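## Task

Take the scrub sponge off the second shelf of the supply shelving (counting the bottom shelf as shelf one) and place it in the tote on the cart so that no part hangs over the tote's rim. Nothing else may end up newly lying on the floor, and the tote must still be standing in the cart's top tray at the end. Release the sponge and back the robot away afterwards. The robot must not fall or finish leaning, or the task fails. Anything that stays in place only because the robot is holding it does not count.

## Robot and tools

Robot: a Hello Robot Stretch 3 with one arm. It has a two-wheel differential base (0.33 m long, 0.34 m wide), a lift riding up a mast, and a telescoping arm that reaches out to the robot's RIGHT side. The base cannot move sideways; to bring the gripper forward or back you drive the base. On-the-spot turns pivot about the point halfway between the drive wheels, 0.05 m behind the front edge. With the arm retracted and wrist folded, the wrist pokes out about 0.06 m beyond the right side and a turn sweeps a 0.28 m radius; an unfolded level wrist reaches past that circle.

Frames: the base frame sits on the floor between the drive wheels, x forward, y left, z up. hand_pose is reported in it, located where closed fingertips meet; with all wrist joints at zero its x axis is up, y points back along the arm toward the mast, z toward the rear. The odometry frame is the base frame as it was when the scene began. Fingertips are 0.04 m round pads.

Tool execute_actions: argument actions is a list holding one action (or empty, which just reports state and images). An action may contain base, joints, and optionally contact_limits; its motions begin together. base takes exactly one command: translate_m, a relative drive in metres from the current base position, forward positive, range -1 to 1; or rotate_rad, a relative turn in radians, left (counter-clockwise from above) positive, range -3.2 to 3.2. Base offsets are measured from the position given in the most recent state report. joints is a dict of absolute targets keyed by name: lift_m 0 to 1.1 (arm height on mast); arm_m 0 to 0.52 (extension); wrist_yaw_rad -1.345 to 4.42 (0 along the arm, positive swings toward the front, 3.0 folds over the base); wrist_pitch_rad -1.57 to 0.451 (0 level, negative tips fingertips down); wrist_roll_rad -2.911 to 2.911 (0 fingers side by side, horizontal); gripper_m -0.089 to 0.179 (larger is wider; actual fingertip gap is less, by about 0.007 nearly closed up to 0.025 fully open, and zero below 0.007); head_pan_rad -3.953 to 1.73 (0 forward, positive left, -1.57 along the arm); head_tilt_rad -1.53 to 0.419 (0 level, negative down). Done tolerances: 0.004 for lift, arm and gripper, 0.02 for yaw, roll and head, 0.05 for pitch. Omitted joints or base may keep pushing toward earlier targets. contact_limits only accepts arm_m, a motor_effort percentage (1 to 100) at which arm motion halts; it also caps the arm's holding force until the next action. cameras picks from head_camera, nav_camera, wrist_camera or all (default all; [] none). Unknown keys or out-of-range values reject the whole call and nothing moves. No action runs beyond 15 s. After a reported stop, later robot calls in the same reply are skipped.

Tool wait: seconds 0 to 10; commands nothing and returns state and images. Tool zoom_image: camera plus region [x0, y0, x1, y1] in pixels from the top-left of that camera's latest full image, at most 504 by 504. Tool finished_scene: scene number (1 or 2); irreversible, reports success and gives the next task.

Results: base_status and joint_status say how each motion ended: done (for the base, wheels turned the commanded amount even if slipping), off_target (stopped short, may still push), contact_stop, time_out, torque_fault. After the last three the target is dropped; lift or arm after contact_stop goes slack until recommanded, and a slack lift may sink under load or keep pressing. on_its_own covers uncommanded items; its held at value is a target, not a position. motor_effort is percent of max, positive toward higher joint values, with the bracketed peak for the last action; readings carry fixed bias and noise. Positive wheel effort pushes forward. lidar_m: 12 distances in 30-degree sectors starting straight ahead and going counter-clockwise (4th left, 7th behind, 10th right), plane 0.17 m above floor, 0.15 to 12 m, '-' for nothing; blind to clear objects and parts of the robot, may miss thin legs. wrist_depth_mm and head_depth_mm are 7x7 grids of median depth (45-1000 and 280-4000 mm; head image is rotated sideways). base_odometry comes from wheels only; heading -3.142 to 3.142, left positive; turned_by_wheels and turned_by_imu give turn since last result; base_tilt in degrees (forward, right positive) with a few degrees of fixed bias.

Speed: fast base motion (0.30 m/s, 1.9 rad/s) only with lift_m under 0.30, arm_m under 0.03 and wrist_yaw_rad over 2.54; otherwise 0.10 m/s and 0.63 rad/s.

Gripping: command gripper_m below the object's width (lower squeezes harder, but a stall guard may weaken grip on heavy or slick items; send a new value to re-squeeze). To let go, open at least 0.02 beyond where contact occurred. Readings do not confirm a hold; check images.

Avoid: folding or unfolding the wrist unless lift_m is 0.32 to 0.95, wrist_pitch_rad -0.4 and roll near 0 (folded, the lift may then go down to 0.25). With yaw below -0.4 keep pitch at -0.5 or lower. Pushing into rigid things with the gripper above about 0.45 m can tip the robot before the arm stops, more so with a raised contact limit or a repeated push. Do not drive while holding or hooked on something fixed; snagging furniture, especially reversing, risks tipping. If leaning, reverse the last move in small steps, free the gripper, and lower lift_m to about 0.2. Wrist servos overloaded for several seconds shut off for 10 s. Avoid drops, slams and hard hits; a loose object may occasionally be nudged by outside pushes. The simulation keeps running while you compose replies, holding your last command.

Each tool is called after "Request:" in YAML: its name, and indented under it one key for each argument.

## Session

Request:
execute_actions:
  actions: []

Scene clock: 0.00 s.
base_odometry: x=+0.000 y=+0.000 heading=+0.000 (m, m, rad; odometry frame)
turned_by_wheels: +0.000 (rad since the last result)
turned_by_imu: +0.000 (rad since the last result)
base_tilt: forward=-0.8 right=+2.4 (deg)
lidar_m: 2.16 1.86 1.84 2.04 2.08 2.04 2.13 1.24 1.58 1.73 2.46 1.93
head_depth_mm: 1898 2396 2335 2324 2303 2299 2231 / 1671 2515 2468 2424 2415 2353 2349 / 1660 2635 2642 2321 2275 2245 2212 / 1665 2744 2871 2827 2783 2765 2683 / 1795 2734 3020 3009 2979 2993 2651 / 1892 2735 3110 3053 3065 3057 2665 / 1873 2637 2757 2694 2689 2663 2560
base_status: not commanded
joint_positions: lift_m=+0.402 arm_m=-0.002 wrist_yaw_rad=+2.946 wrist_pitch_rad=-0.473 wrist_roll_rad=+0.008 gripper_m=+0.037 head_pan_rad=+0.006 head_tilt_rad=-0.002
joint_status: not commanded
motor_effort: left_wheel=+0 right_wheel=-1 lift_m=+18 arm_m=+1 wrist_yaw_rad=+0 wrist_pitch_rad=+4 wrist_roll_rad=+0 gripper_m=+0 head_pan_rad=+0 head_tilt_rad=+3 (%)
hand_pose: x=+0.0209 y=+0.0700 z=+0.4021 quat_wxyz=(+0.233, +0.703, +0.097, +0.665) (m; base frame)
wrist_depth_mm: - - - - - - - / - - - - - - - / - - - - - - - / 871 - 859 893 899 908 909 / 695 685 742 740 731 753 739 / 603 601 - 616 641 626 630 / 528 540 - 528 532 540 549
pictures: head_camera (sideways: a quarter turn clockwise sets it upright), nav_camera (sideways: a quarter turn counterclockwise sets it upright), wrist_camera
Images, in order (width x height): head_camera 896x504, nav_camera 672x504, wrist_camera 644x364.

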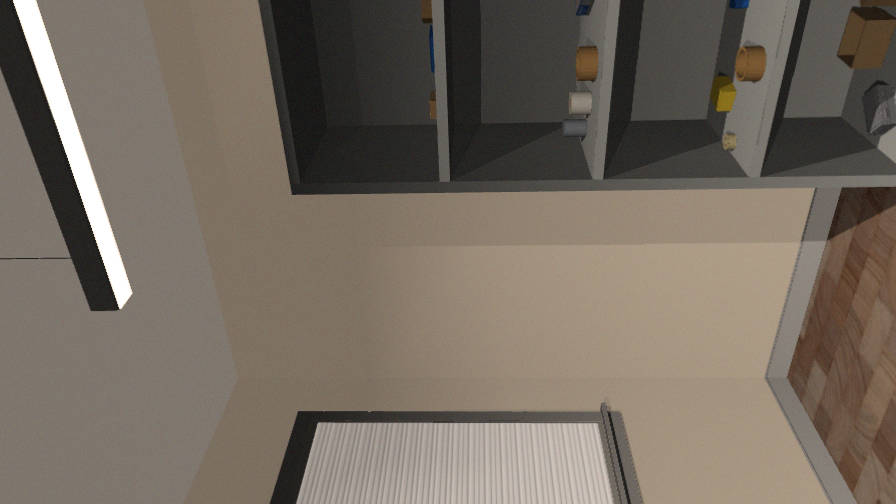

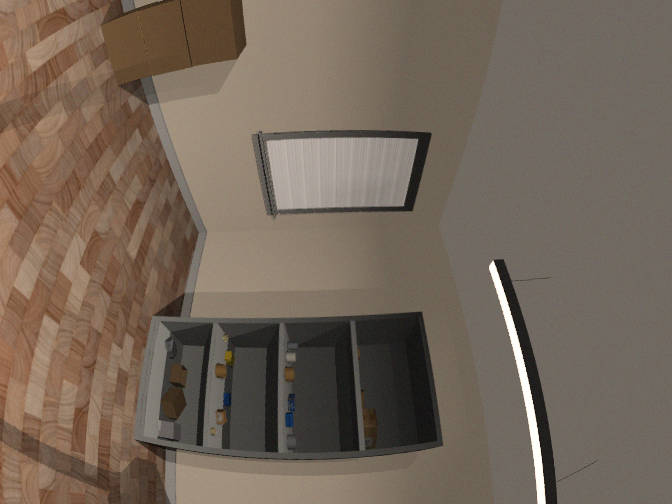

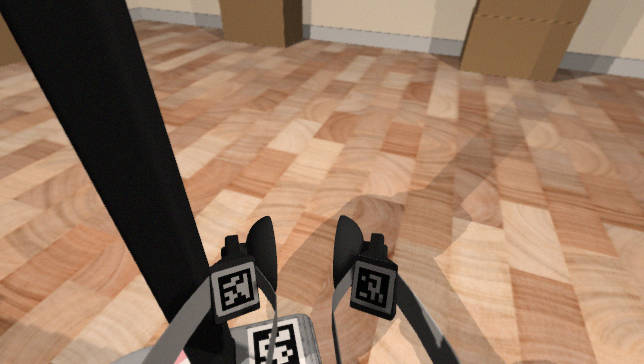

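Request:
execute_actions:
  actions:
    - {"base":{"rotate_rad":-0.4},"joints":{"lift_m":0.27,"head_tilt_rad":-0.5}}
  cameras: []

Request:
execute_actions:
  actions:
    - {"base":{"translate_m":0.9}}

Scene clock: 9.73 s.
base_odometry: x=+0.000 y=+0.000 heading=-0.400 (m, m, rad; odometry frame)
turned_by_wheels: -0.400 (rad since the last result)
turned_by_imu: -0.400 (rad since the last result)
base_tilt: forward=-0.7 right=+2.4 (deg)
lidar_m: 1.93 2.17 1.83 2.05 2.05 2.05 2.04 1.94 1.24 1.63 1.82 2.42
head_depth_mm: 2022 2181 2336 2553 2231 1740 1423 / 2095 2223 2389 2578 2235 1733 1415 / 1842 2191 2346 2507 2232 1723 1415 / 2009 2211 2390 2476 2217 1724 1415 / 2101 2246 2435 2589 2179 1722 1418 / 2154 2275 2461 2555 2189 1727 1410 / 1949 2027 2227 2428 2188 1720 1408
base_status: done
joint_positions: lift_m=+0.271 arm_m=-0.002 wrist_yaw_rad=+2.946 wrist_pitch_rad=-0.473 wrist_roll_rad=+0.008 gripper_m=+0.037 head_pan_rad=+0.006 head_tilt_rad=-0.494
joint_status: all done
motor_effort: left_wheel=+2(7) right_wheel=-4(9) lift_m=+9(15) arm_m=+0(0) wrist_yaw_rad=-1(1) wrist_pitch_rad=+4(4) wrist_roll_rad=+1(0) gripper_m=+0(0) head_pan_rad=+0(0) head_tilt_rad=-4(40) (%)
hand_pose: x=+0.0209 y=+0.0700 z=+0.2711 quat_wxyz=(+0.233, +0.703, +0.097, +0.665) (m; base frame)
wrist_depth_mm: - - - - - - - / - - - - - - - / 827 - 835 845 880 889 903 / 639 - 656 675 676 676 690 / 527 517 567 552 547 554 563 / 467 - - - 472 467 467 / - - - 398 399 405 408
pictures: none
No camera images: the call's "cameras" was empty. Leave "cameras" out to get every camera's image.

Scene clock: 14.43 s.
base_odometry: x=+0.829 y=-0.350 heading=-0.400 (m, m, rad; odometry frame)
turned_by_wheels: +0.000 (rad since the last result)
turned_by_imu: +0.003 (rad since the last result)
base_tilt: forward=-0.8 right=+2.3 (deg)
lidar_m: 1.23 1.31 1.97 1.68 2.19 2.93 2.92 1.82 1.81 1.80 1.84 1.05
head_depth_mm: 882 1330 1457 1578 1741 1734 1424 / 1256 1333 1094 1337 1338 1635 1421 / 1273 1374 1191 1590 1347 1552 1414 / 1304 1398 1179 1610 1367 1618 1415 / 1329 1423 1258 1647 1410 1617 1415 / 1343 1449 1202 1655 1403 1614 1418 / 1370 1467 1275 1645 1461 1615 1409
base_status: done
joint_positions: lift_m=+0.271 arm_m=-0.002 wrist_yaw_rad=+2.946 wrist_pitch_rad=-0.473 wrist_roll_rad=+0.008 gripper_m=+0.037 head_pan_rad=+0.006 head_tilt_rad=-0.495
joint_status: not commanded
motor_effort: left_wheel=+2(12) right_wheel=-4(7) lift_m=+9(9) arm_m=-1(0) wrist_yaw_rad=-1(0) wrist_pitch_rad=+4(4) wrist_roll_rad=+0(0) gripper_m=+0(0) head_pan_rad=+0(0) head_tilt_rad=-3(4) (%)
hand_pose: x=+0.0209 y=+0.0700 z=+0.2710 quat_wxyz=(+0.233, +0.703, +0.097, +0.665) (m; base frame)
wrist_depth_mm: - - - - - - - / - - - - - - - / 824 - 831 851 880 883 906 / 627 - 660 655 656 674 689 / 520 513 568 565 550 552 561 / 462 - - - 468 479 470 / - - - 396 398 405 406
pictures: head_camera (sideways: a quarter turn clockwise sets it upright), nav_camera (sideways: a quarter turn counterclockwise sets it upright), wrist_camera
Images, in order (width x height): head_camera 896x504, nav_camera 672x504, wrist_camera 644x364.

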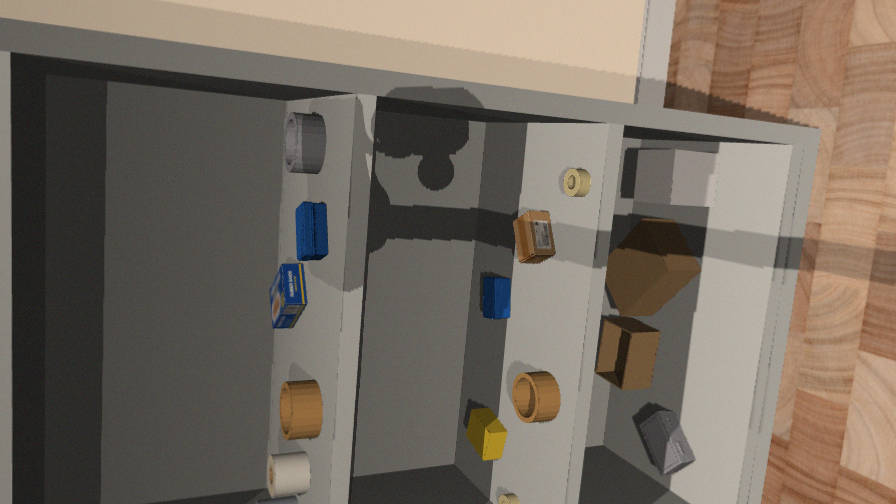

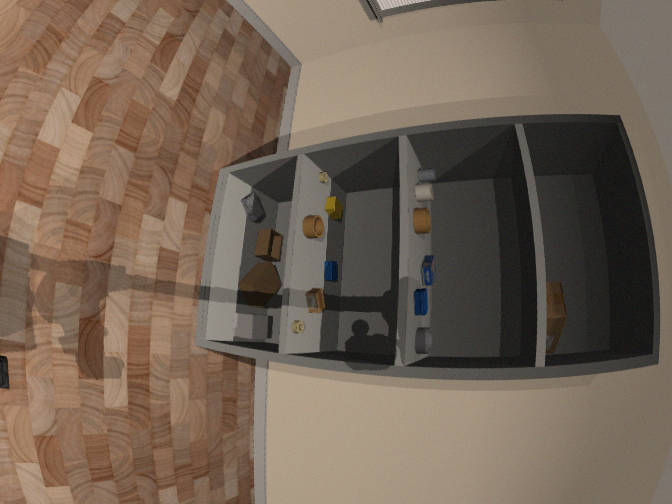

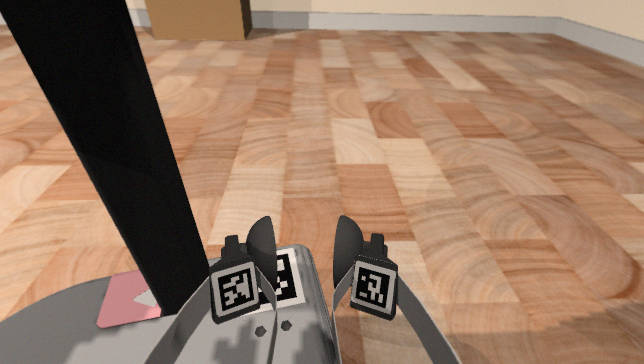

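Request:
zoom_image:
  camera: "head_camera"
  region: [400, 200, 640, 500]

Region (400, 200, 640, 500) of head_camera's 896x504 image, scaled by 1.680, with more detail than that image has; it fills the left 403 columns of this view, and the rest is white.

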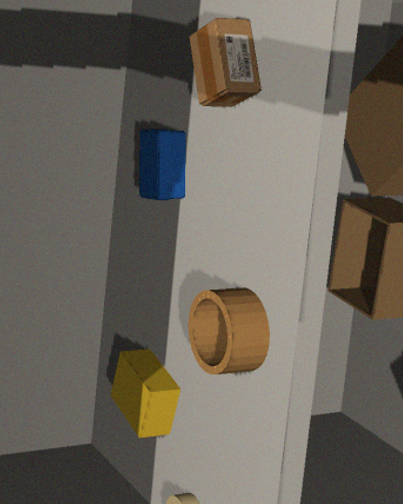

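Request:
execute_actions:
  actions:
    - {"base":{"translate_m":0.55}}
  cameras: []

Request:
execute_actions:
  actions:
    - {"base":{"rotate_rad":1.42},"joints":{"head_pan_rad":-1.4,"head_tilt_rad":-0.8}}
  cameras: []

Request:
execute_actions:
  actions:
    - {"base":{"translate_m":0.2},"joints":{"lift_m":0.6,"wrist_pitch_rad":-0.4}}
  cameras: []

Request:
execute_actions:
  actions:
    - {"joints":{"wrist_yaw_rad":0,"gripper_m":0.17}}

Scene clock: 29.37 s.
base_odometry: x=+1.336 y=-0.564 heading=-0.400 (m, m, rad; odometry frame)
turned_by_wheels: +0.000 (rad since the last result)
turned_by_imu: +0.002 (rad since the last result)
base_tilt: forward=-0.9 right=+2.4 (deg)
lidar_m: 0.71 0.83 1.81 1.85 1.75 2.82 3.45 2.28 1.92 1.92 1.19 0.54
head_depth_mm: 779 834 898 658 571 957 814 / 791 847 916 692 570 1019 835 / 803 860 929 633 594 1013 833 / 816 876 934 723 594 1015 831 / 825 890 955 720 1151 990 833 / 842 906 971 719 1153 1008 828 / 854 923 984 652 1150 1007 822
base_status: done
joint_positions: lift_m=+0.271 arm_m=-0.002 wrist_yaw_rad=+2.946 wrist_pitch_rad=-0.473 wrist_roll_rad=+0.008 gripper_m=+0.037 head_pan_rad=+0.006 head_tilt_rad=-0.495
joint_status: not commanded
motor_effort: left_wheel=+2(12) right_wheel=-3(8) lift_m=+9(9) arm_m=+0(0) wrist_yaw_rad=+0(0) wrist_pitch_rad=+4(4) wrist_roll_rad=+0(0) gripper_m=+0(0) head_pan_rad=+0(0) head_tilt_rad=-4(3) (%)
hand_pose: x=+0.0209 y=+0.0700 z=+0.2710 quat_wxyz=(+0.233, +0.703, +0.097, +0.665) (m; base frame)
wrist_depth_mm: - - - - - - 661 / - - - - - - 736 / 804 - 844 874 879 787 676 / 638 - 662 658 664 663 588 / 528 515 561 561 554 559 517 / 463 - - - 474 469 471 / - - - 400 398 403 399
pictures: none
No camera images: the call's "cameras" was empty. Leave "cameras" out to get every camera's image.

Scene clock: 31.63 s.
base_odometry: x=+1.336 y=-0.564 heading=+1.020 (m, m, rad; odometry frame)
turned_by_wheels: +1.420 (rad since the last result)
turned_by_imu: +1.416 (rad since the last result)
base_tilt: forward=-0.8 right=+2.4 (deg)
lidar_m: 1.84 1.75 2.78 3.45 2.28 1.96 1.91 1.33 0.54 0.69 0.87 0.83
head_depth_mm: 804 676 560 1073 903 864 1187 / 818 749 579 1127 942 1198 1164 / 831 744 575 1131 922 1242 1178 / 849 702 595 1127 933 1261 1179 / 865 711 591 1118 933 1289 1192 / 887 729 611 1115 929 1278 1194 / 891 635 609 1080 947 1280 1191
base_status: done
joint_positions: lift_m=+0.271 arm_m=-0.002 wrist_yaw_rad=+2.946 wrist_pitch_rad=-0.473 wrist_roll_rad=+0.008 gripper_m=+0.037 head_pan_rad=-1.393 head_tilt_rad=-0.790
joint_status: all done
motor_effort: left_wheel=-3(10) right_wheel=+2(13) lift_m=+9(10) arm_m=+0(0) wrist_yaw_rad=+0(0) wrist_pitch_rad=+4(4) wrist_roll_rad=+0(0) gripper_m=+1(0) head_pan_rad=-4(51) head_tilt_rad=-6(32) (%)
hand_pose: x=+0.0209 y=+0.0700 z=+0.2710 quat_wxyz=(+0.233, +0.703, +0.097, +0.665) (m; base frame)
wrist_depth_mm: - - - - - - - / - - - - - - - / 793 - 836 865 864 890 884 / 632 - 658 655 671 672 668 / 525 515 566 561 562 546 559 / 466 - - - 468 470 473 / - - - 396 403 403 404
pictures: none
No camera images: the call's "cameras" was empty. Leave "cameras" out to get every camera's image.

Scene clock: 35.47 s.
base_odometry: x=+1.440 y=-0.394 heading=+1.020 (m, m, rad; odometry frame)
turned_by_wheels: +0.000 (rad since the last result)
turned_by_imu: +0.000 (rad since the last result)
base_tilt: forward=-0.9 right=+2.4 (deg)
lidar_m: 1.65 1.58 2.49 3.44 2.41 2.17 2.11 1.34 0.64 0.72 0.70 1.50
head_depth_mm: 816 700 580 1119 923 1214 1171 / 830 708 580 1137 940 1247 1179 / 845 741 597 1131 940 1273 1177 / 864 644 594 1123 915 1290 1189 / 879 700 615 1084 930 1283 1195 / 892 652 612 1082 954 1282 1195 / 851 693 905 1018 972 1233 1193
base_status: done
joint_positions: lift_m=+0.599 arm_m=-0.002 wrist_yaw_rad=+2.946 wrist_pitch_rad=-0.420 wrist_roll_rad=+0.008 gripper_m=+0.037 head_pan_rad=-1.393 head_tilt_rad=-0.790
joint_status: all done
motor_effort: left_wheel=-3(11) right_wheel=+3(11) lift_m=+26(26) arm_m=-1(0) wrist_yaw_rad=-1(0) wrist_pitch_rad=+7(7) wrist_roll_rad=+1(1) gripper_m=+0(0) head_pan_rad=-4(4) head_tilt_rad=-5(6) (%)
hand_pose: x=+0.0223 y=+0.0768 z=+0.6116 quat_wxyz=(+0.215, +0.705, +0.079, +0.671) (m; base frame)
wrist_depth_mm: - - - - - - - / - - - - - - - / - - - - - - - / - - - - - - - / - - - - - - - / 868 865 - 884 920 932 908 / 740 742 764 768 763 769 773
pictures: none
No camera images: the call's "cameras" was empty. Leave "cameras" out to get every camera's image.

Scene clock: 37.93 s.
base_odometry: x=+1.440 y=-0.394 heading=+1.020 (m, m, rad; odometry frame)
turned_by_wheels: +0.000 (rad since the last result)
turned_by_imu: +0.000 (rad since the last result)
base_tilt: forward=-0.7 right=+2.5 (deg)
lidar_m: 1.64 1.57 2.48 3.44 2.41 2.16 2.12 1.35 0.65 0.72 0.70 1.51
head_depth_mm: 817 702 581 1115 922 1220 1171 / 832 706 579 1136 943 1247 1166 / 845 746 597 1127 940 1267 1195 / 865 644 595 1128 915 1288 1190 / 881 700 615 1088 931 1283 1197 / 895 651 613 1086 955 1281 1193 / 852 693 905 1020 974 1235 1192
base_status: not commanded
joint_positions: lift_m=+0.599 arm_m=-0.002 wrist_yaw_rad=+0.002 wrist_pitch_rad=-0.420 wrist_roll_rad=+0.008 gripper_m=+0.170 head_pan_rad=-1.393 head_tilt_rad=-0.790
joint_status: all done
motor_effort: left_wheel=-3(3) right_wheel=+3(2) lift_m=+26(26) arm_m=+0(0) wrist_yaw_rad=-4(2) wrist_pitch_rad=+7(7) wrist_roll_rad=+0(0) gripper_m=+0(85) head_pan_rad=-4(4) head_tilt_rad=-6(6) (%)
hand_pose: x=-0.0211 y=-0.3671 z=+0.6116 quat_wxyz=(+0.689, +0.148, -0.694, -0.148) (m; base frame)
wrist_depth_mm: 518 668 683 668 660 651 434 / 520 571 679 636 698 616 433 / 448 433 414 467 440 482 426 / 354 352 350 353 354 363 363 / 527 849 916 794 762 552 404 / 505 727 753 769 742 - 444 / - 677 687 672 702 635 758
pictures: head_camera (sideways: a quarter turn clockwise sets it upright), nav_camera (sideways: a quarter turn counterclockwise sets it upright), wrist_camera
Images, in order (width x height): head_camera 896x504, nav_camera 672x504, wrist_camera 644x364.

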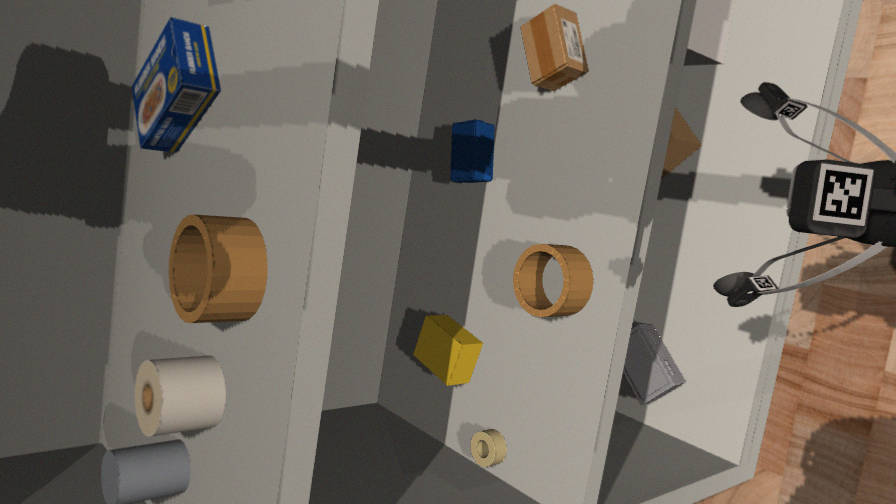

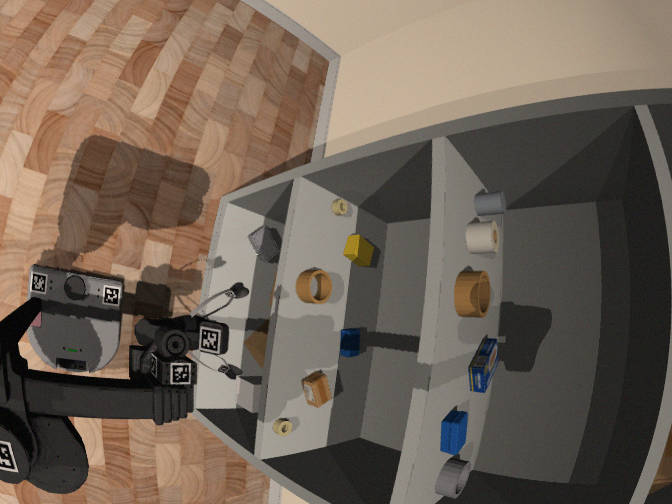

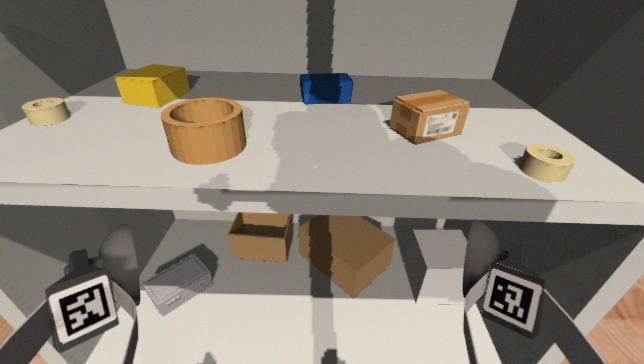

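Request:
execute_actions:
  actions:
    - {"base":{"translate_m":-0.03},"joints":{"arm_m":0.25,"lift_m":0.57,"gripper_m":0.15}}

Scene clock: 45.77 s.
base_odometry: x=+1.425 y=-0.419 heading=+1.020 (m, m, rad; odometry frame)
turned_by_wheels: +0.000 (rad since the last result)
turned_by_imu: -0.001 (rad since the last result)
base_tilt: forward=-0.8 right=+2.3 (deg)
lidar_m: 1.67 1.60 2.53 3.43 2.38 2.14 2.08 1.35 0.63 0.71 0.71 1.50
head_depth_mm: 812 722 562 1114 928 1200 1160 / 830 694 579 1131 941 - 1178 / 847 731 597 1132 992 1244 1175 / 861 674 595 1122 934 1283 1191 / 875 640 613 1086 913 1287 1200 / 892 665 610 1080 956 1283 1193 / 887 670 968 1055 975 1253 1192
base_status: done
joint_positions: lift_m=+0.571 arm_m=+0.250 wrist_yaw_rad=+0.001 wrist_pitch_rad=-0.420 wrist_roll_rad=+0.008 gripper_m=+0.150 head_pan_rad=-1.393 head_tilt_rad=-0.790
joint_status: all done
motor_effort: left_wheel=-3(9) right_wheel=+3(5) lift_m=+9(24) arm_m=+4(3) wrist_yaw_rad=-1(2) wrist_pitch_rad=+7(7) wrist_roll_rad=+1(0) gripper_m=+0(75) head_pan_rad=-4(4) head_tilt_rad=-6(6) (%)
hand_pose: x=-0.0214 y=-0.6187 z=+0.5827 quat_wxyz=(+0.689, +0.147, -0.694, -0.148) (m; base frame)
wrist_depth_mm: 433 435 433 428 422 427 403 / 478 472 473 468 471 468 419 / 329 389 389 322 402 412 389 / 290 294 295 300 303 215 307 / 203 237 239 241 236 191 238 / 148 198 200 202 203 207 205 / - 171 171 173 174 170 177
pictures: head_camera (sideways: a quarter turn clockwise sets it upright), nav_camera (sideways: a quarter turn counterclockwise sets it upright), wrist_camera
Images, in order (width x height): head_camera 896x504, nav_camera 672x504, wrist_camera 644x364.

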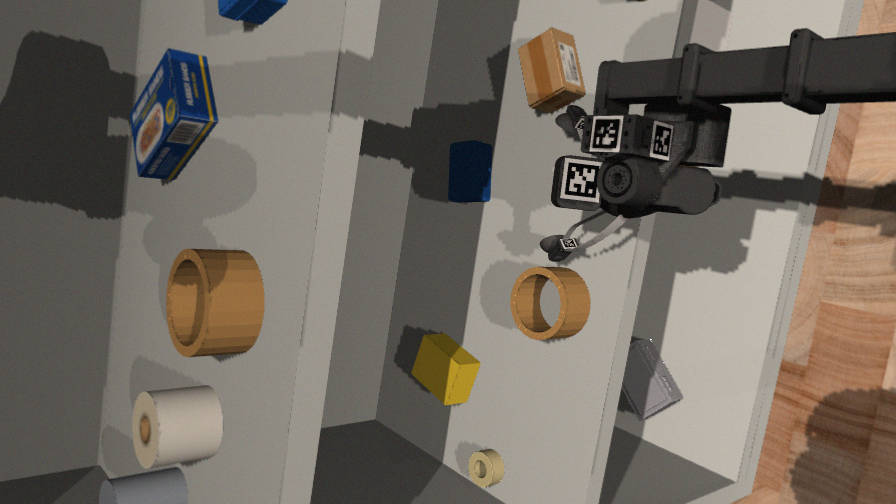

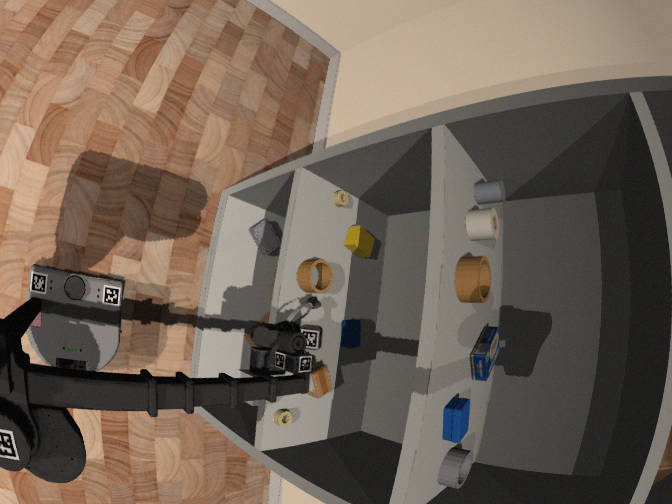

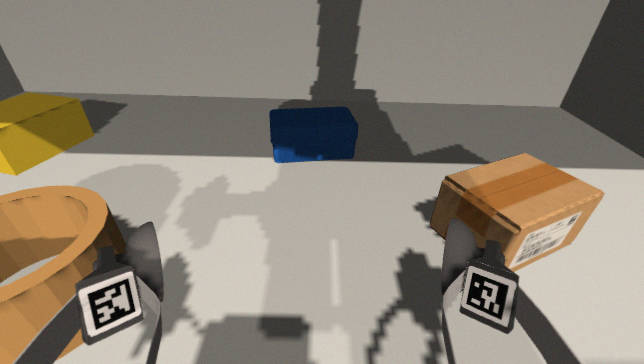

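Request:
execute_actions:
  actions:
    - {"joints":{"arm_m":0.39,"gripper_m":0.14}}
  cameras: []

Request:
execute_actions:
  actions:
    - {"joints":{"lift_m":0.53}}

Scene clock: 51.90 s.
base_odometry: x=+1.425 y=-0.419 heading=+1.020 (m, m, rad; odometry frame)
turned_by_wheels: +0.000 (rad since the last result)
turned_by_imu: +0.000 (rad since the last result)
base_tilt: forward=-0.8 right=+2.3 (deg)
lidar_m: 1.68 1.60 2.53 3.45 2.40 2.14 2.09 1.34 0.63 0.71 0.71 1.50
head_depth_mm: 814 721 562 1111 929 1197 1165 / 830 694 578 1137 - 1250 1177 / 845 731 597 1166 898 1269 1180 / 861 674 594 1121 936 1285 1196 / 876 639 614 1091 910 1285 1200 / 893 663 610 1080 949 1285 1198 / 887 671 970 1050 972 1252 1187
base_status: not commanded
joint_positions: lift_m=+0.571 arm_m=+0.390 wrist_yaw_rad=+0.001 wrist_pitch_rad=-0.420 wrist_roll_rad=+0.008 gripper_m=+0.140 head_pan_rad=-1.393 head_tilt_rad=-0.790
joint_status: all done
motor_effort: left_wheel=-3(3) right_wheel=+3(4) lift_m=+9(8) arm_m=+4(1) wrist_yaw_rad=-1(0) wrist_pitch_rad=+7(7) wrist_roll_rad=+0(0) gripper_m=+0(47) head_pan_rad=-5(4) head_tilt_rad=-6(6) (%)
hand_pose: x=-0.0214 y=-0.7588 z=+0.5828 quat_wxyz=(+0.689, +0.147, -0.694, -0.148) (m; base frame)
wrist_depth_mm: 305 304 303 297 301 298 297 / 333 334 330 328 328 326 322 / 357 360 358 355 355 358 353 / 291 294 294 227 299 307 310 / 233 245 228 197 232 246 248 / 195 - 199 201 201 205 205 / - 165 170 172 173 170 175
pictures: none
No camera images: the call's "cameras" was empty. Leave "cameras" out to get every camera's image.

Scene clock: 53.23 s.
base_odometry: x=+1.425 y=-0.419 heading=+1.020 (m, m, rad; odometry frame)
turned_by_wheels: +0.000 (rad since the last result)
turned_by_imu: +0.000 (rad since the last result)
base_tilt: forward=-0.8 right=+2.5 (deg)
lidar_m: 1.68 1.60 2.53 3.43 2.39 2.13 2.09 1.35 0.63 0.71 0.71 1.51
head_depth_mm: 818 721 563 1115 925 1196 1165 / 833 694 579 1134 - 1244 1176 / 846 730 598 1160 894 1268 1180 / 863 674 594 1129 925 1285 1186 / 879 639 616 1090 914 1287 1200 / 895 663 611 1083 952 1285 1192 / 888 672 970 1052 971 1254 1196
base_status: not commanded
joint_positions: lift_m=+0.534 arm_m=+0.390 wrist_yaw_rad=+0.000 wrist_pitch_rad=-0.385 wrist_roll_rad=+0.008 gripper_m=+0.140 head_pan_rad=-1.393 head_tilt_rad=-0.791
joint_status: lift_m contact_stop (moved -0.036 of -0.041)
on_its_own: lift_m is slack since a contact_stop, until your next command for it (your +0.530 is given up)
motor_effort: left_wheel=-3(4) right_wheel=+4(4) lift_m=+18(17) arm_m=+4(4) wrist_yaw_rad=+0(1) wrist_pitch_rad=-6(8) wrist_roll_rad=+0(0) gripper_m=-1(1) head_pan_rad=-4(5) head_tilt_rad=-6(6) (%)
hand_pose: x=-0.0214 y=-0.7631 z=+0.5546 quat_wxyz=(+0.692, +0.135, -0.696, -0.136) (m; base frame)
wrist_depth_mm: 305 302 300 302 299 297 292 / 329 329 329 327 323 325 316 / 335 342 346 342 340 336 344 / 252 251 241 182 251 262 264 / 199 209 193 188 197 208 207 / 167 - 167 168 170 177 172 / - 138 142 143 144 141 147
pictures: head_camera (sideways: a quarter turn clockwise sets it upright), nav_camera (sideways: a quarter turn counterclockwise sets it upright), wrist_camera
Images, in order (width x height): head_camera 896x504, nav_camera 672x504, wrist_camera 644x364.

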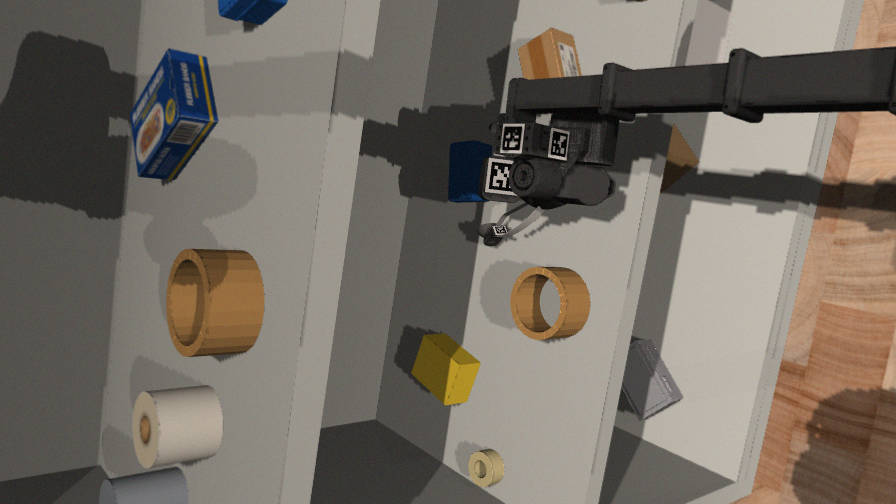

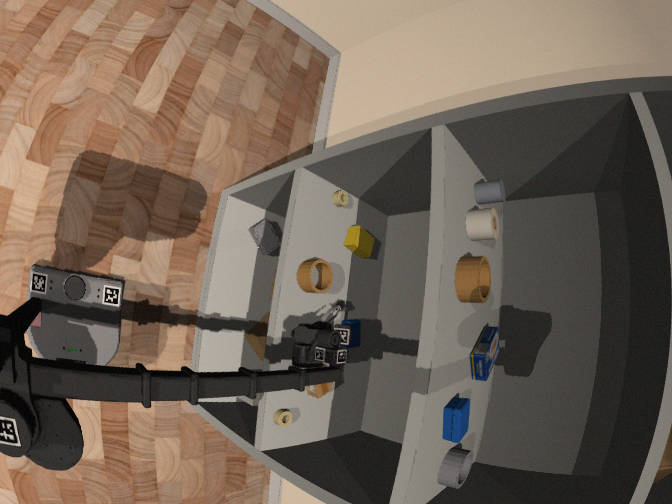

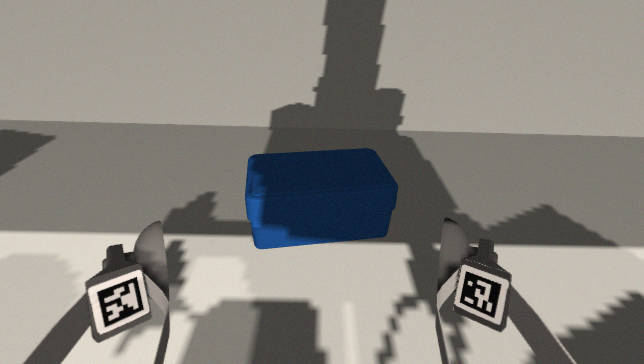

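Request:
execute_actions:
  actions:
    - {"joints":{"lift_m":0.63,"arm_m":0.3,"gripper_m":0.175}}
  cameras: []

Request:
execute_actions:
  actions:
    - {"base":{"translate_m":0.3}}

Scene clock: 61.23 s.
base_odometry: x=+1.425 y=-0.419 heading=+1.020 (m, m, rad; odometry frame)
turned_by_wheels: +0.000 (rad since the last result)
turned_by_imu: +0.000 (rad since the last result)
base_tilt: forward=-0.7 right=+2.3 (deg)
lidar_m: 1.67 1.60 2.53 3.44 2.39 2.14 2.09 1.34 0.63 0.71 0.71 1.50
head_depth_mm: 815 720 562 1118 934 864 - / 828 694 579 1131 - 1248 1176 / 846 730 595 1159 - 1271 1180 / 863 674 593 1123 925 1292 1194 / 878 638 615 1090 914 1281 1196 / 889 665 612 1084 953 1276 1192 / 887 669 968 1051 970 1250 1190
base_status: not commanded
joint_positions: lift_m=+0.629 arm_m=+0.300 wrist_yaw_rad=+0.000 wrist_pitch_rad=-0.412 wrist_roll_rad=+0.008 gripper_m=+0.175 head_pan_rad=-1.393 head_tilt_rad=-0.791
joint_status: all done
motor_effort: left_wheel=-3(3) right_wheel=+3(3) lift_m=+26(26) arm_m=-3(6) wrist_yaw_rad=-1(1) wrist_pitch_rad=+4(6) wrist_roll_rad=+0(0) gripper_m=+0(86) head_pan_rad=-4(5) head_tilt_rad=-6(5) (%)
hand_pose: x=-0.0214 y=-0.6705 z=+0.6435 quat_wxyz=(+0.690, +0.144, -0.695, -0.145) (m; base frame)
wrist_depth_mm: 395 383 385 381 381 382 373 / 428 423 424 410 419 413 405 / 463 473 462 458 460 457 416 / 338 404 407 337 415 428 397 / 311 330 328 313 332 349 336 / - 271 273 274 276 - 279 / - 233 232 233 230 187 229
pictures: none
No camera images: the call's "cameras" was empty. Leave "cameras" out to get every camera's image.

Scene clock: 65.57 s.
base_odometry: x=+1.582 y=-0.164 heading=+1.020 (m, m, rad; odometry frame)
turned_by_wheels: +0.000 (rad since the last result)
turned_by_imu: +0.000 (rad since the last result)
base_tilt: forward=-0.7 right=+2.4 (deg)
lidar_m: 1.38 1.34 1.61 3.43 2.66 2.44 2.38 0.85 0.81 0.58 0.58 1.41
head_depth_mm: 833 753 582 1140 959 1252 - / 853 644 601 1133 - 1278 1183 / 867 687 601 1161 - 1284 1194 / 814 705 617 1089 939 1286 1202 / 557 612 616 775 908 1214 1194 / 485 567 1167 1412 1581 1362 1192 / 944 1073 1240 1461 1589 1362 1190
base_status: done
joint_positions: lift_m=+0.629 arm_m=+0.300 wrist_yaw_rad=+0.000 wrist_pitch_rad=-0.412 wrist_roll_rad=+0.008 gripper_m=+0.175 head_pan_rad=-1.393 head_tilt_rad=-0.791
joint_status: not commanded
motor_effort: left_wheel=-2(4) right_wheel=+2(8) lift_m=+26(26) arm_m=-4(3) wrist_yaw_rad=-1(1) wrist_pitch_rad=+4(4) wrist_roll_rad=+0(0) gripper_m=+1(0) head_pan_rad=-4(4) head_tilt_rad=-6(6) (%)
hand_pose: x=-0.0214 y=-0.6705 z=+0.6435 quat_wxyz=(+0.690, +0.144, -0.695, -0.145) (m; base frame)
wrist_depth_mm: 203 281 407 393 399 400 395 / 204 282 426 439 431 433 432 / 206 283 477 487 482 482 487 / 207 290 408 347 419 423 351 / 203 300 324 305 330 343 327 / - 248 271 272 279 - 279 / - 231 233 234 236 218 211
pictures: head_camera (sideways: a quarter turn clockwise sets it upright), nav_camera (sideways: a quarter turn counterclockwise sets it upright), wrist_camera
Images, in order (width x height): head_camera 896x504, nav_camera 672x504, wrist_camera 644x364.

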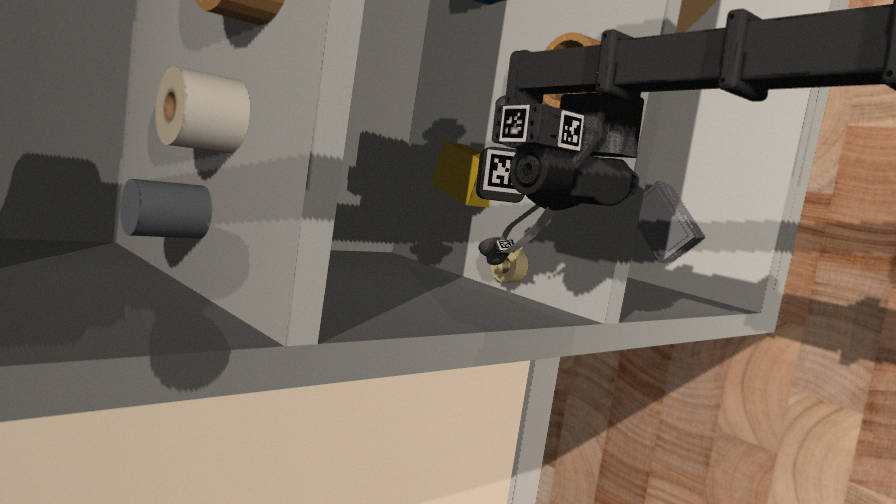

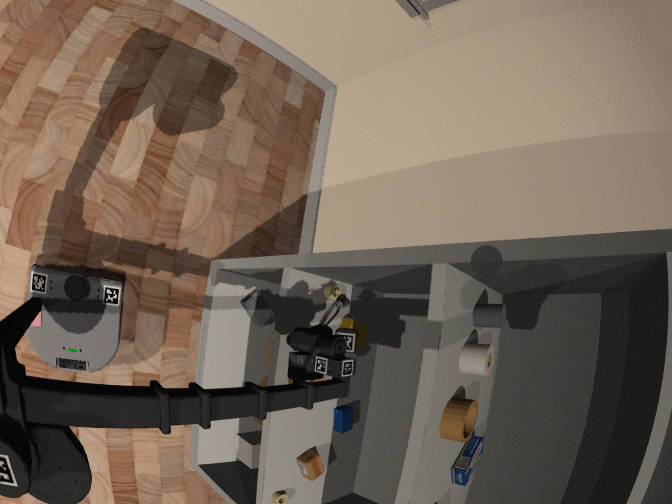

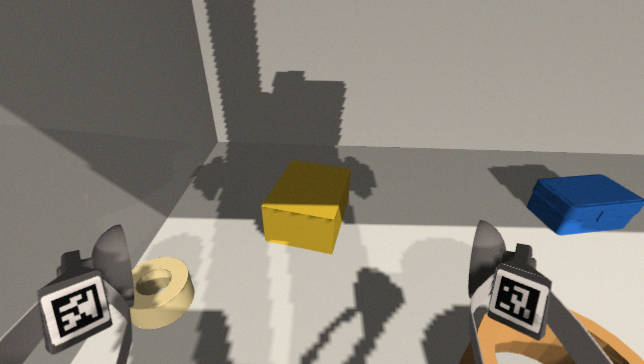

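Request:
execute_actions:
  actions:
    - {"joints":{"arm_m":0.435,"gripper_m":0.145}}
  cameras: []

Request:
execute_actions:
  actions:
    - {"joints":{"lift_m":0.55}}
  cameras: ["wrist_camera"]

Request:
execute_actions:
  actions:
    - {"joints":{"gripper_m":0.04}}
  cameras: []

Request:
execute_actions:
  actions:
    - {"joints":{"lift_m":0.65,"head_pan_rad":1.7,"head_tilt_rad":-0.4}}

Scene clock: 79.13 s.
base_odometry: x=+1.582 y=-0.164 heading=+1.020 (m, m, rad; odometry frame)
turned_by_wheels: +0.000 (rad since the last result)
turned_by_imu: +0.000 (rad since the last result)
base_tilt: forward=-0.7 right=+2.3 (deg)
lidar_m: 1.38 1.34 1.61 3.42 2.66 2.44 2.39 0.85 0.81 0.58 0.58 1.41
head_depth_mm: 835 753 583 1139 946 1252 - / 848 644 600 - 904 1277 1185 / 866 688 599 1179 937 1290 1196 / 815 703 616 1086 939 1283 1204 / 555 609 616 776 907 1213 1190 / 486 568 1170 1410 1579 1363 1190 / 950 1068 1234 1459 1574 1357 1188
base_status: not commanded
joint_positions: lift_m=+0.629 arm_m=+0.435 wrist_yaw_rad=+0.000 wrist_pitch_rad=-0.412 wrist_roll_rad=+0.008 gripper_m=+0.145 head_pan_rad=-1.393 head_tilt_rad=-0.791
joint_status: all done
motor_effort: left_wheel=-2(2) right_wheel=+2(2) lift_m=+26(25) arm_m=+4(5) wrist_yaw_rad=-1(1) wrist_pitch_rad=+4(4) wrist_roll_rad=+1(0) gripper_m=+0(84) head_pan_rad=-4(4) head_tilt_rad=-6(6) (%)
hand_pose: x=-0.0214 y=-0.8048 z=+0.6434 quat_wxyz=(+0.690, +0.144, -0.695, -0.145) (m; base frame)
wrist_depth_mm: 190 264 283 277 279 276 274 / 192 265 310 305 304 300 298 / 195 269 337 341 333 333 326 / 195 271 368 372 372 364 367 / 196 255 328 328 330 336 338 / 193 - 273 220 275 288 278 / - 226 224 187 234 230 240
pictures: none
No camera images: the call's "cameras" was empty. Leave "cameras" out to get every camera's image.

Scene clock: 80.70 s.
base_odometry: x=+1.582 y=-0.164 heading=+1.020 (m, m, rad; odometry frame)
turned_by_wheels: +0.000 (rad since the last result)
turned_by_imu: +0.000 (rad since the last result)
base_tilt: forward=-0.8 right=+2.4 (deg)
lidar_m: 1.38 1.34 1.61 3.43 2.66 2.44 2.39 0.84 0.82 0.58 0.58 1.41
head_depth_mm: 834 755 582 1138 926 1248 1168 / 849 643 601 1168 - 1272 1185 / 864 689 598 1178 914 1290 1193 / 816 702 618 1090 935 1282 1196 / 555 609 615 774 903 1214 1201 / 486 567 1166 1405 1578 1373 1193 / 947 1073 1239 1467 1598 1357 1187
base_status: not commanded
joint_positions: lift_m=+0.551 arm_m=+0.435 wrist_yaw_rad=+0.000 wrist_pitch_rad=-0.412 wrist_roll_rad=+0.008 gripper_m=+0.145 head_pan_rad=-1.393 head_tilt_rad=-0.791
joint_status: all done
motor_effort: left_wheel=-2(2) right_wheel=+2(2) lift_m=+9(23) arm_m=+4(4) wrist_yaw_rad=-1(1) wrist_pitch_rad=+4(4) wrist_roll_rad=+0(0) gripper_m=+0(1) head_pan_rad=-4(4) head_tilt_rad=-6(6) (%)
hand_pose: x=-0.0214 y=-0.8047 z=+0.5645 quat_wxyz=(+0.690, +0.145, -0.695, -0.145) (m; base frame)
wrist_depth_mm: 190 263 281 278 278 273 273 / 194 266 307 303 305 300 301 / 193 268 328 332 330 327 327 / 193 251 265 186 269 272 278 / 193 218 161 149 215 219 218 / 177 - 147 131 180 187 181 / - 147 152 145 154 151 155
pictures: wrist_camera
Images, in order (width x height): wrist_camera 644x364.

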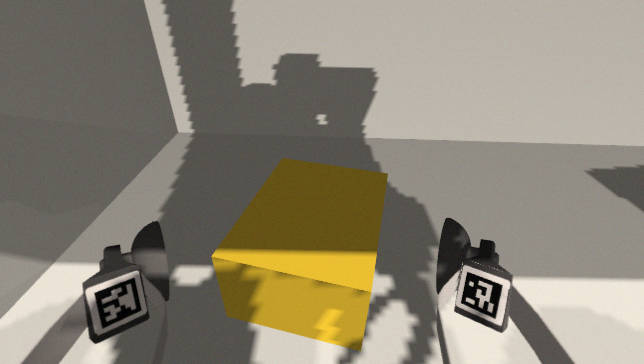

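Scene clock: 82.23 s.
base_odometry: x=+1.582 y=-0.164 heading=+1.020 (m, m, rad; odometry frame)
turned_by_wheels: +0.000 (rad since the last result)
turned_by_imu: +0.000 (rad since the last result)
base_tilt: forward=-0.7 right=+2.2 (deg)
lidar_m: 1.38 1.34 1.61 3.42 2.65 2.43 2.39 0.85 0.81 0.58 0.58 1.41
head_depth_mm: 834 751 583 1138 924 1256 1171 / 847 644 601 1167 - 1268 1183 / 865 690 599 1172 914 1292 1195 / 815 703 618 1090 938 1286 1196 / 555 610 615 777 908 1213 1193 / 485 568 1175 1420 1577 1366 1195 / 945 1070 1239 1458 1581 1360 1194
base_status: not commanded
joint_positions: lift_m=+0.551 arm_m=+0.435 wrist_yaw_rad=+0.000 wrist_pitch_rad=-0.412 wrist_roll_rad=+0.008 gripper_m=+0.041 head_pan_rad=-1.393 head_tilt_rad=-0.791
joint_status: all done
motor_effort: left_wheel=-2(2) right_wheel=+2(2) lift_m=+8(9) arm_m=+4(5) wrist_yaw_rad=+0(2) wrist_pitch_rad=+4(4) wrist_roll_rad=+0(0) gripper_m=-12(86) head_pan_rad=-4(4) head_tilt_rad=-7(6) (%)
hand_pose: x=-0.0214 y=-0.8047 z=+0.5645 quat_wxyz=(+0.690, +0.145, -0.695, -0.145) (m; base frame)
wrist_depth_mm: 191 265 279 279 276 274 276 / 192 265 309 308 302 299 298 / 195 267 326 329 326 327 327 / 194 249 266 186 270 278 277 / 193 211 157 149 216 218 220 / 174 175 138 133 173 181 182 / 149 151 151 146 153 155 156
pictures: none
No camera images: the call's "cameras" was empty. Leave "cameras" out to get every camera's image.

Scene clock: 84.23 s.
base_odometry: x=+1.582 y=-0.164 heading=+1.020 (m, m, rad; odometry frame)
turned_by_wheels: +0.000 (rad since the last result)
turned_by_imu: +0.000 (rad since the last result)
base_tilt: forward=-0.7 right=+2.3 (deg)
lidar_m: 1.37 1.34 1.61 3.43 2.65 2.44 2.38 0.85 0.81 0.58 0.57 1.41
head_depth_mm: 3229 3373 3558 3536 2529 1913 1524 / 3252 3435 3401 3575 2517 1909 1521 / 3314 3489 3411 3558 2548 1907 1522 / 3379 3594 3441 3620 2517 1903 1517 / 3419 3587 3554 3650 2510 1894 1519 / 3464 3671 3864 3775 2504 1885 1516 / 3521 3706 3986 3737 2497 1873 1515
base_status: not commanded
joint_positions: lift_m=+0.649 arm_m=+0.435 wrist_yaw_rad=+0.000 wrist_pitch_rad=-0.413 wrist_roll_rad=+0.008 gripper_m=+0.041 head_pan_rad=+1.693 head_tilt_rad=-0.409
joint_status: all done
motor_effort: left_wheel=-2(2) right_wheel=+2(2) lift_m=+26(26) arm_m=+4(4) wrist_yaw_rad=-1(1) wrist_pitch_rad=+4(4) wrist_roll_rad=+0(0) gripper_m=-12(12) head_pan_rad=+4(50) head_tilt_rad=+6(40) (%)
hand_pose: x=-0.0214 y=-0.8047 z=+0.6632 quat_wxyz=(+0.690, +0.145, -0.694, -0.146) (m; base frame)
wrist_depth_mm: 189 265 281 279 277 277 273 / 192 267 308 306 303 301 300 / 194 267 341 337 334 336 328 / 195 271 370 186 372 371 366 / 196 274 154 149 363 362 366 / 198 257 138 133 292 303 308 / 198 242 248 153 257 261 258
pictures: head_camera (sideways: a quarter turn clockwise sets it upright), nav_camera (sideways: a quarter turn counterclockwise sets it upright), wrist_camera
Images, in order (width x height): head_camera 896x504, nav_camera 672x504, wrist_camera 644x364.

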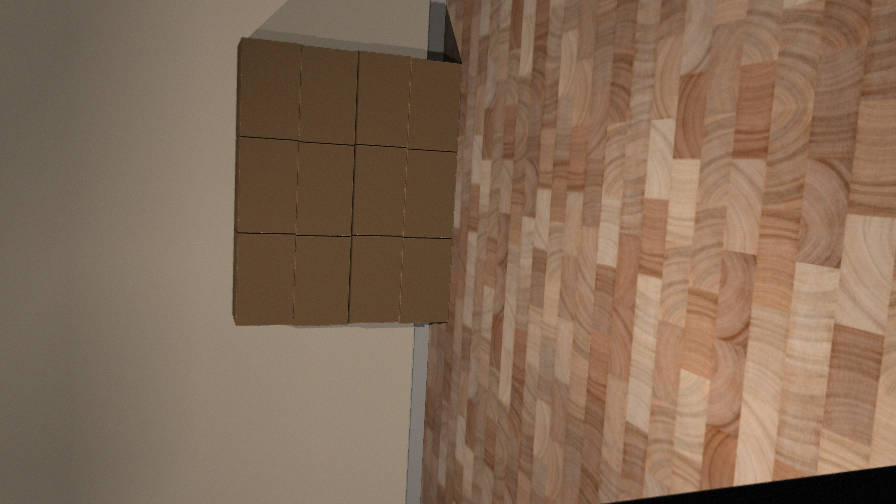

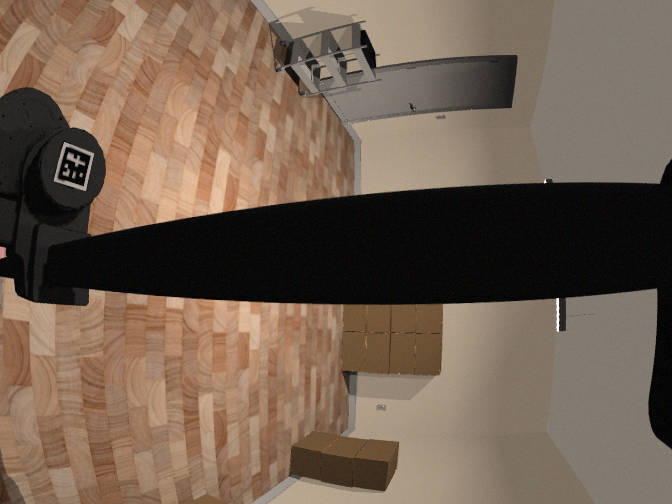

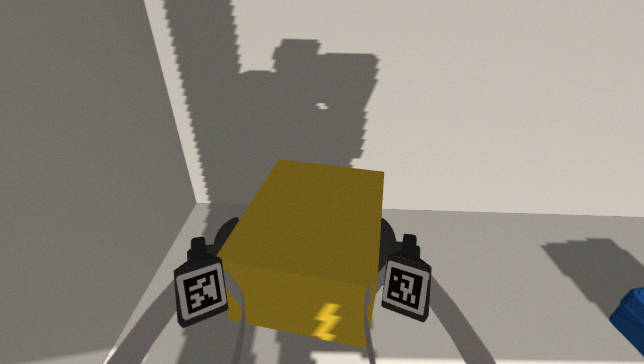

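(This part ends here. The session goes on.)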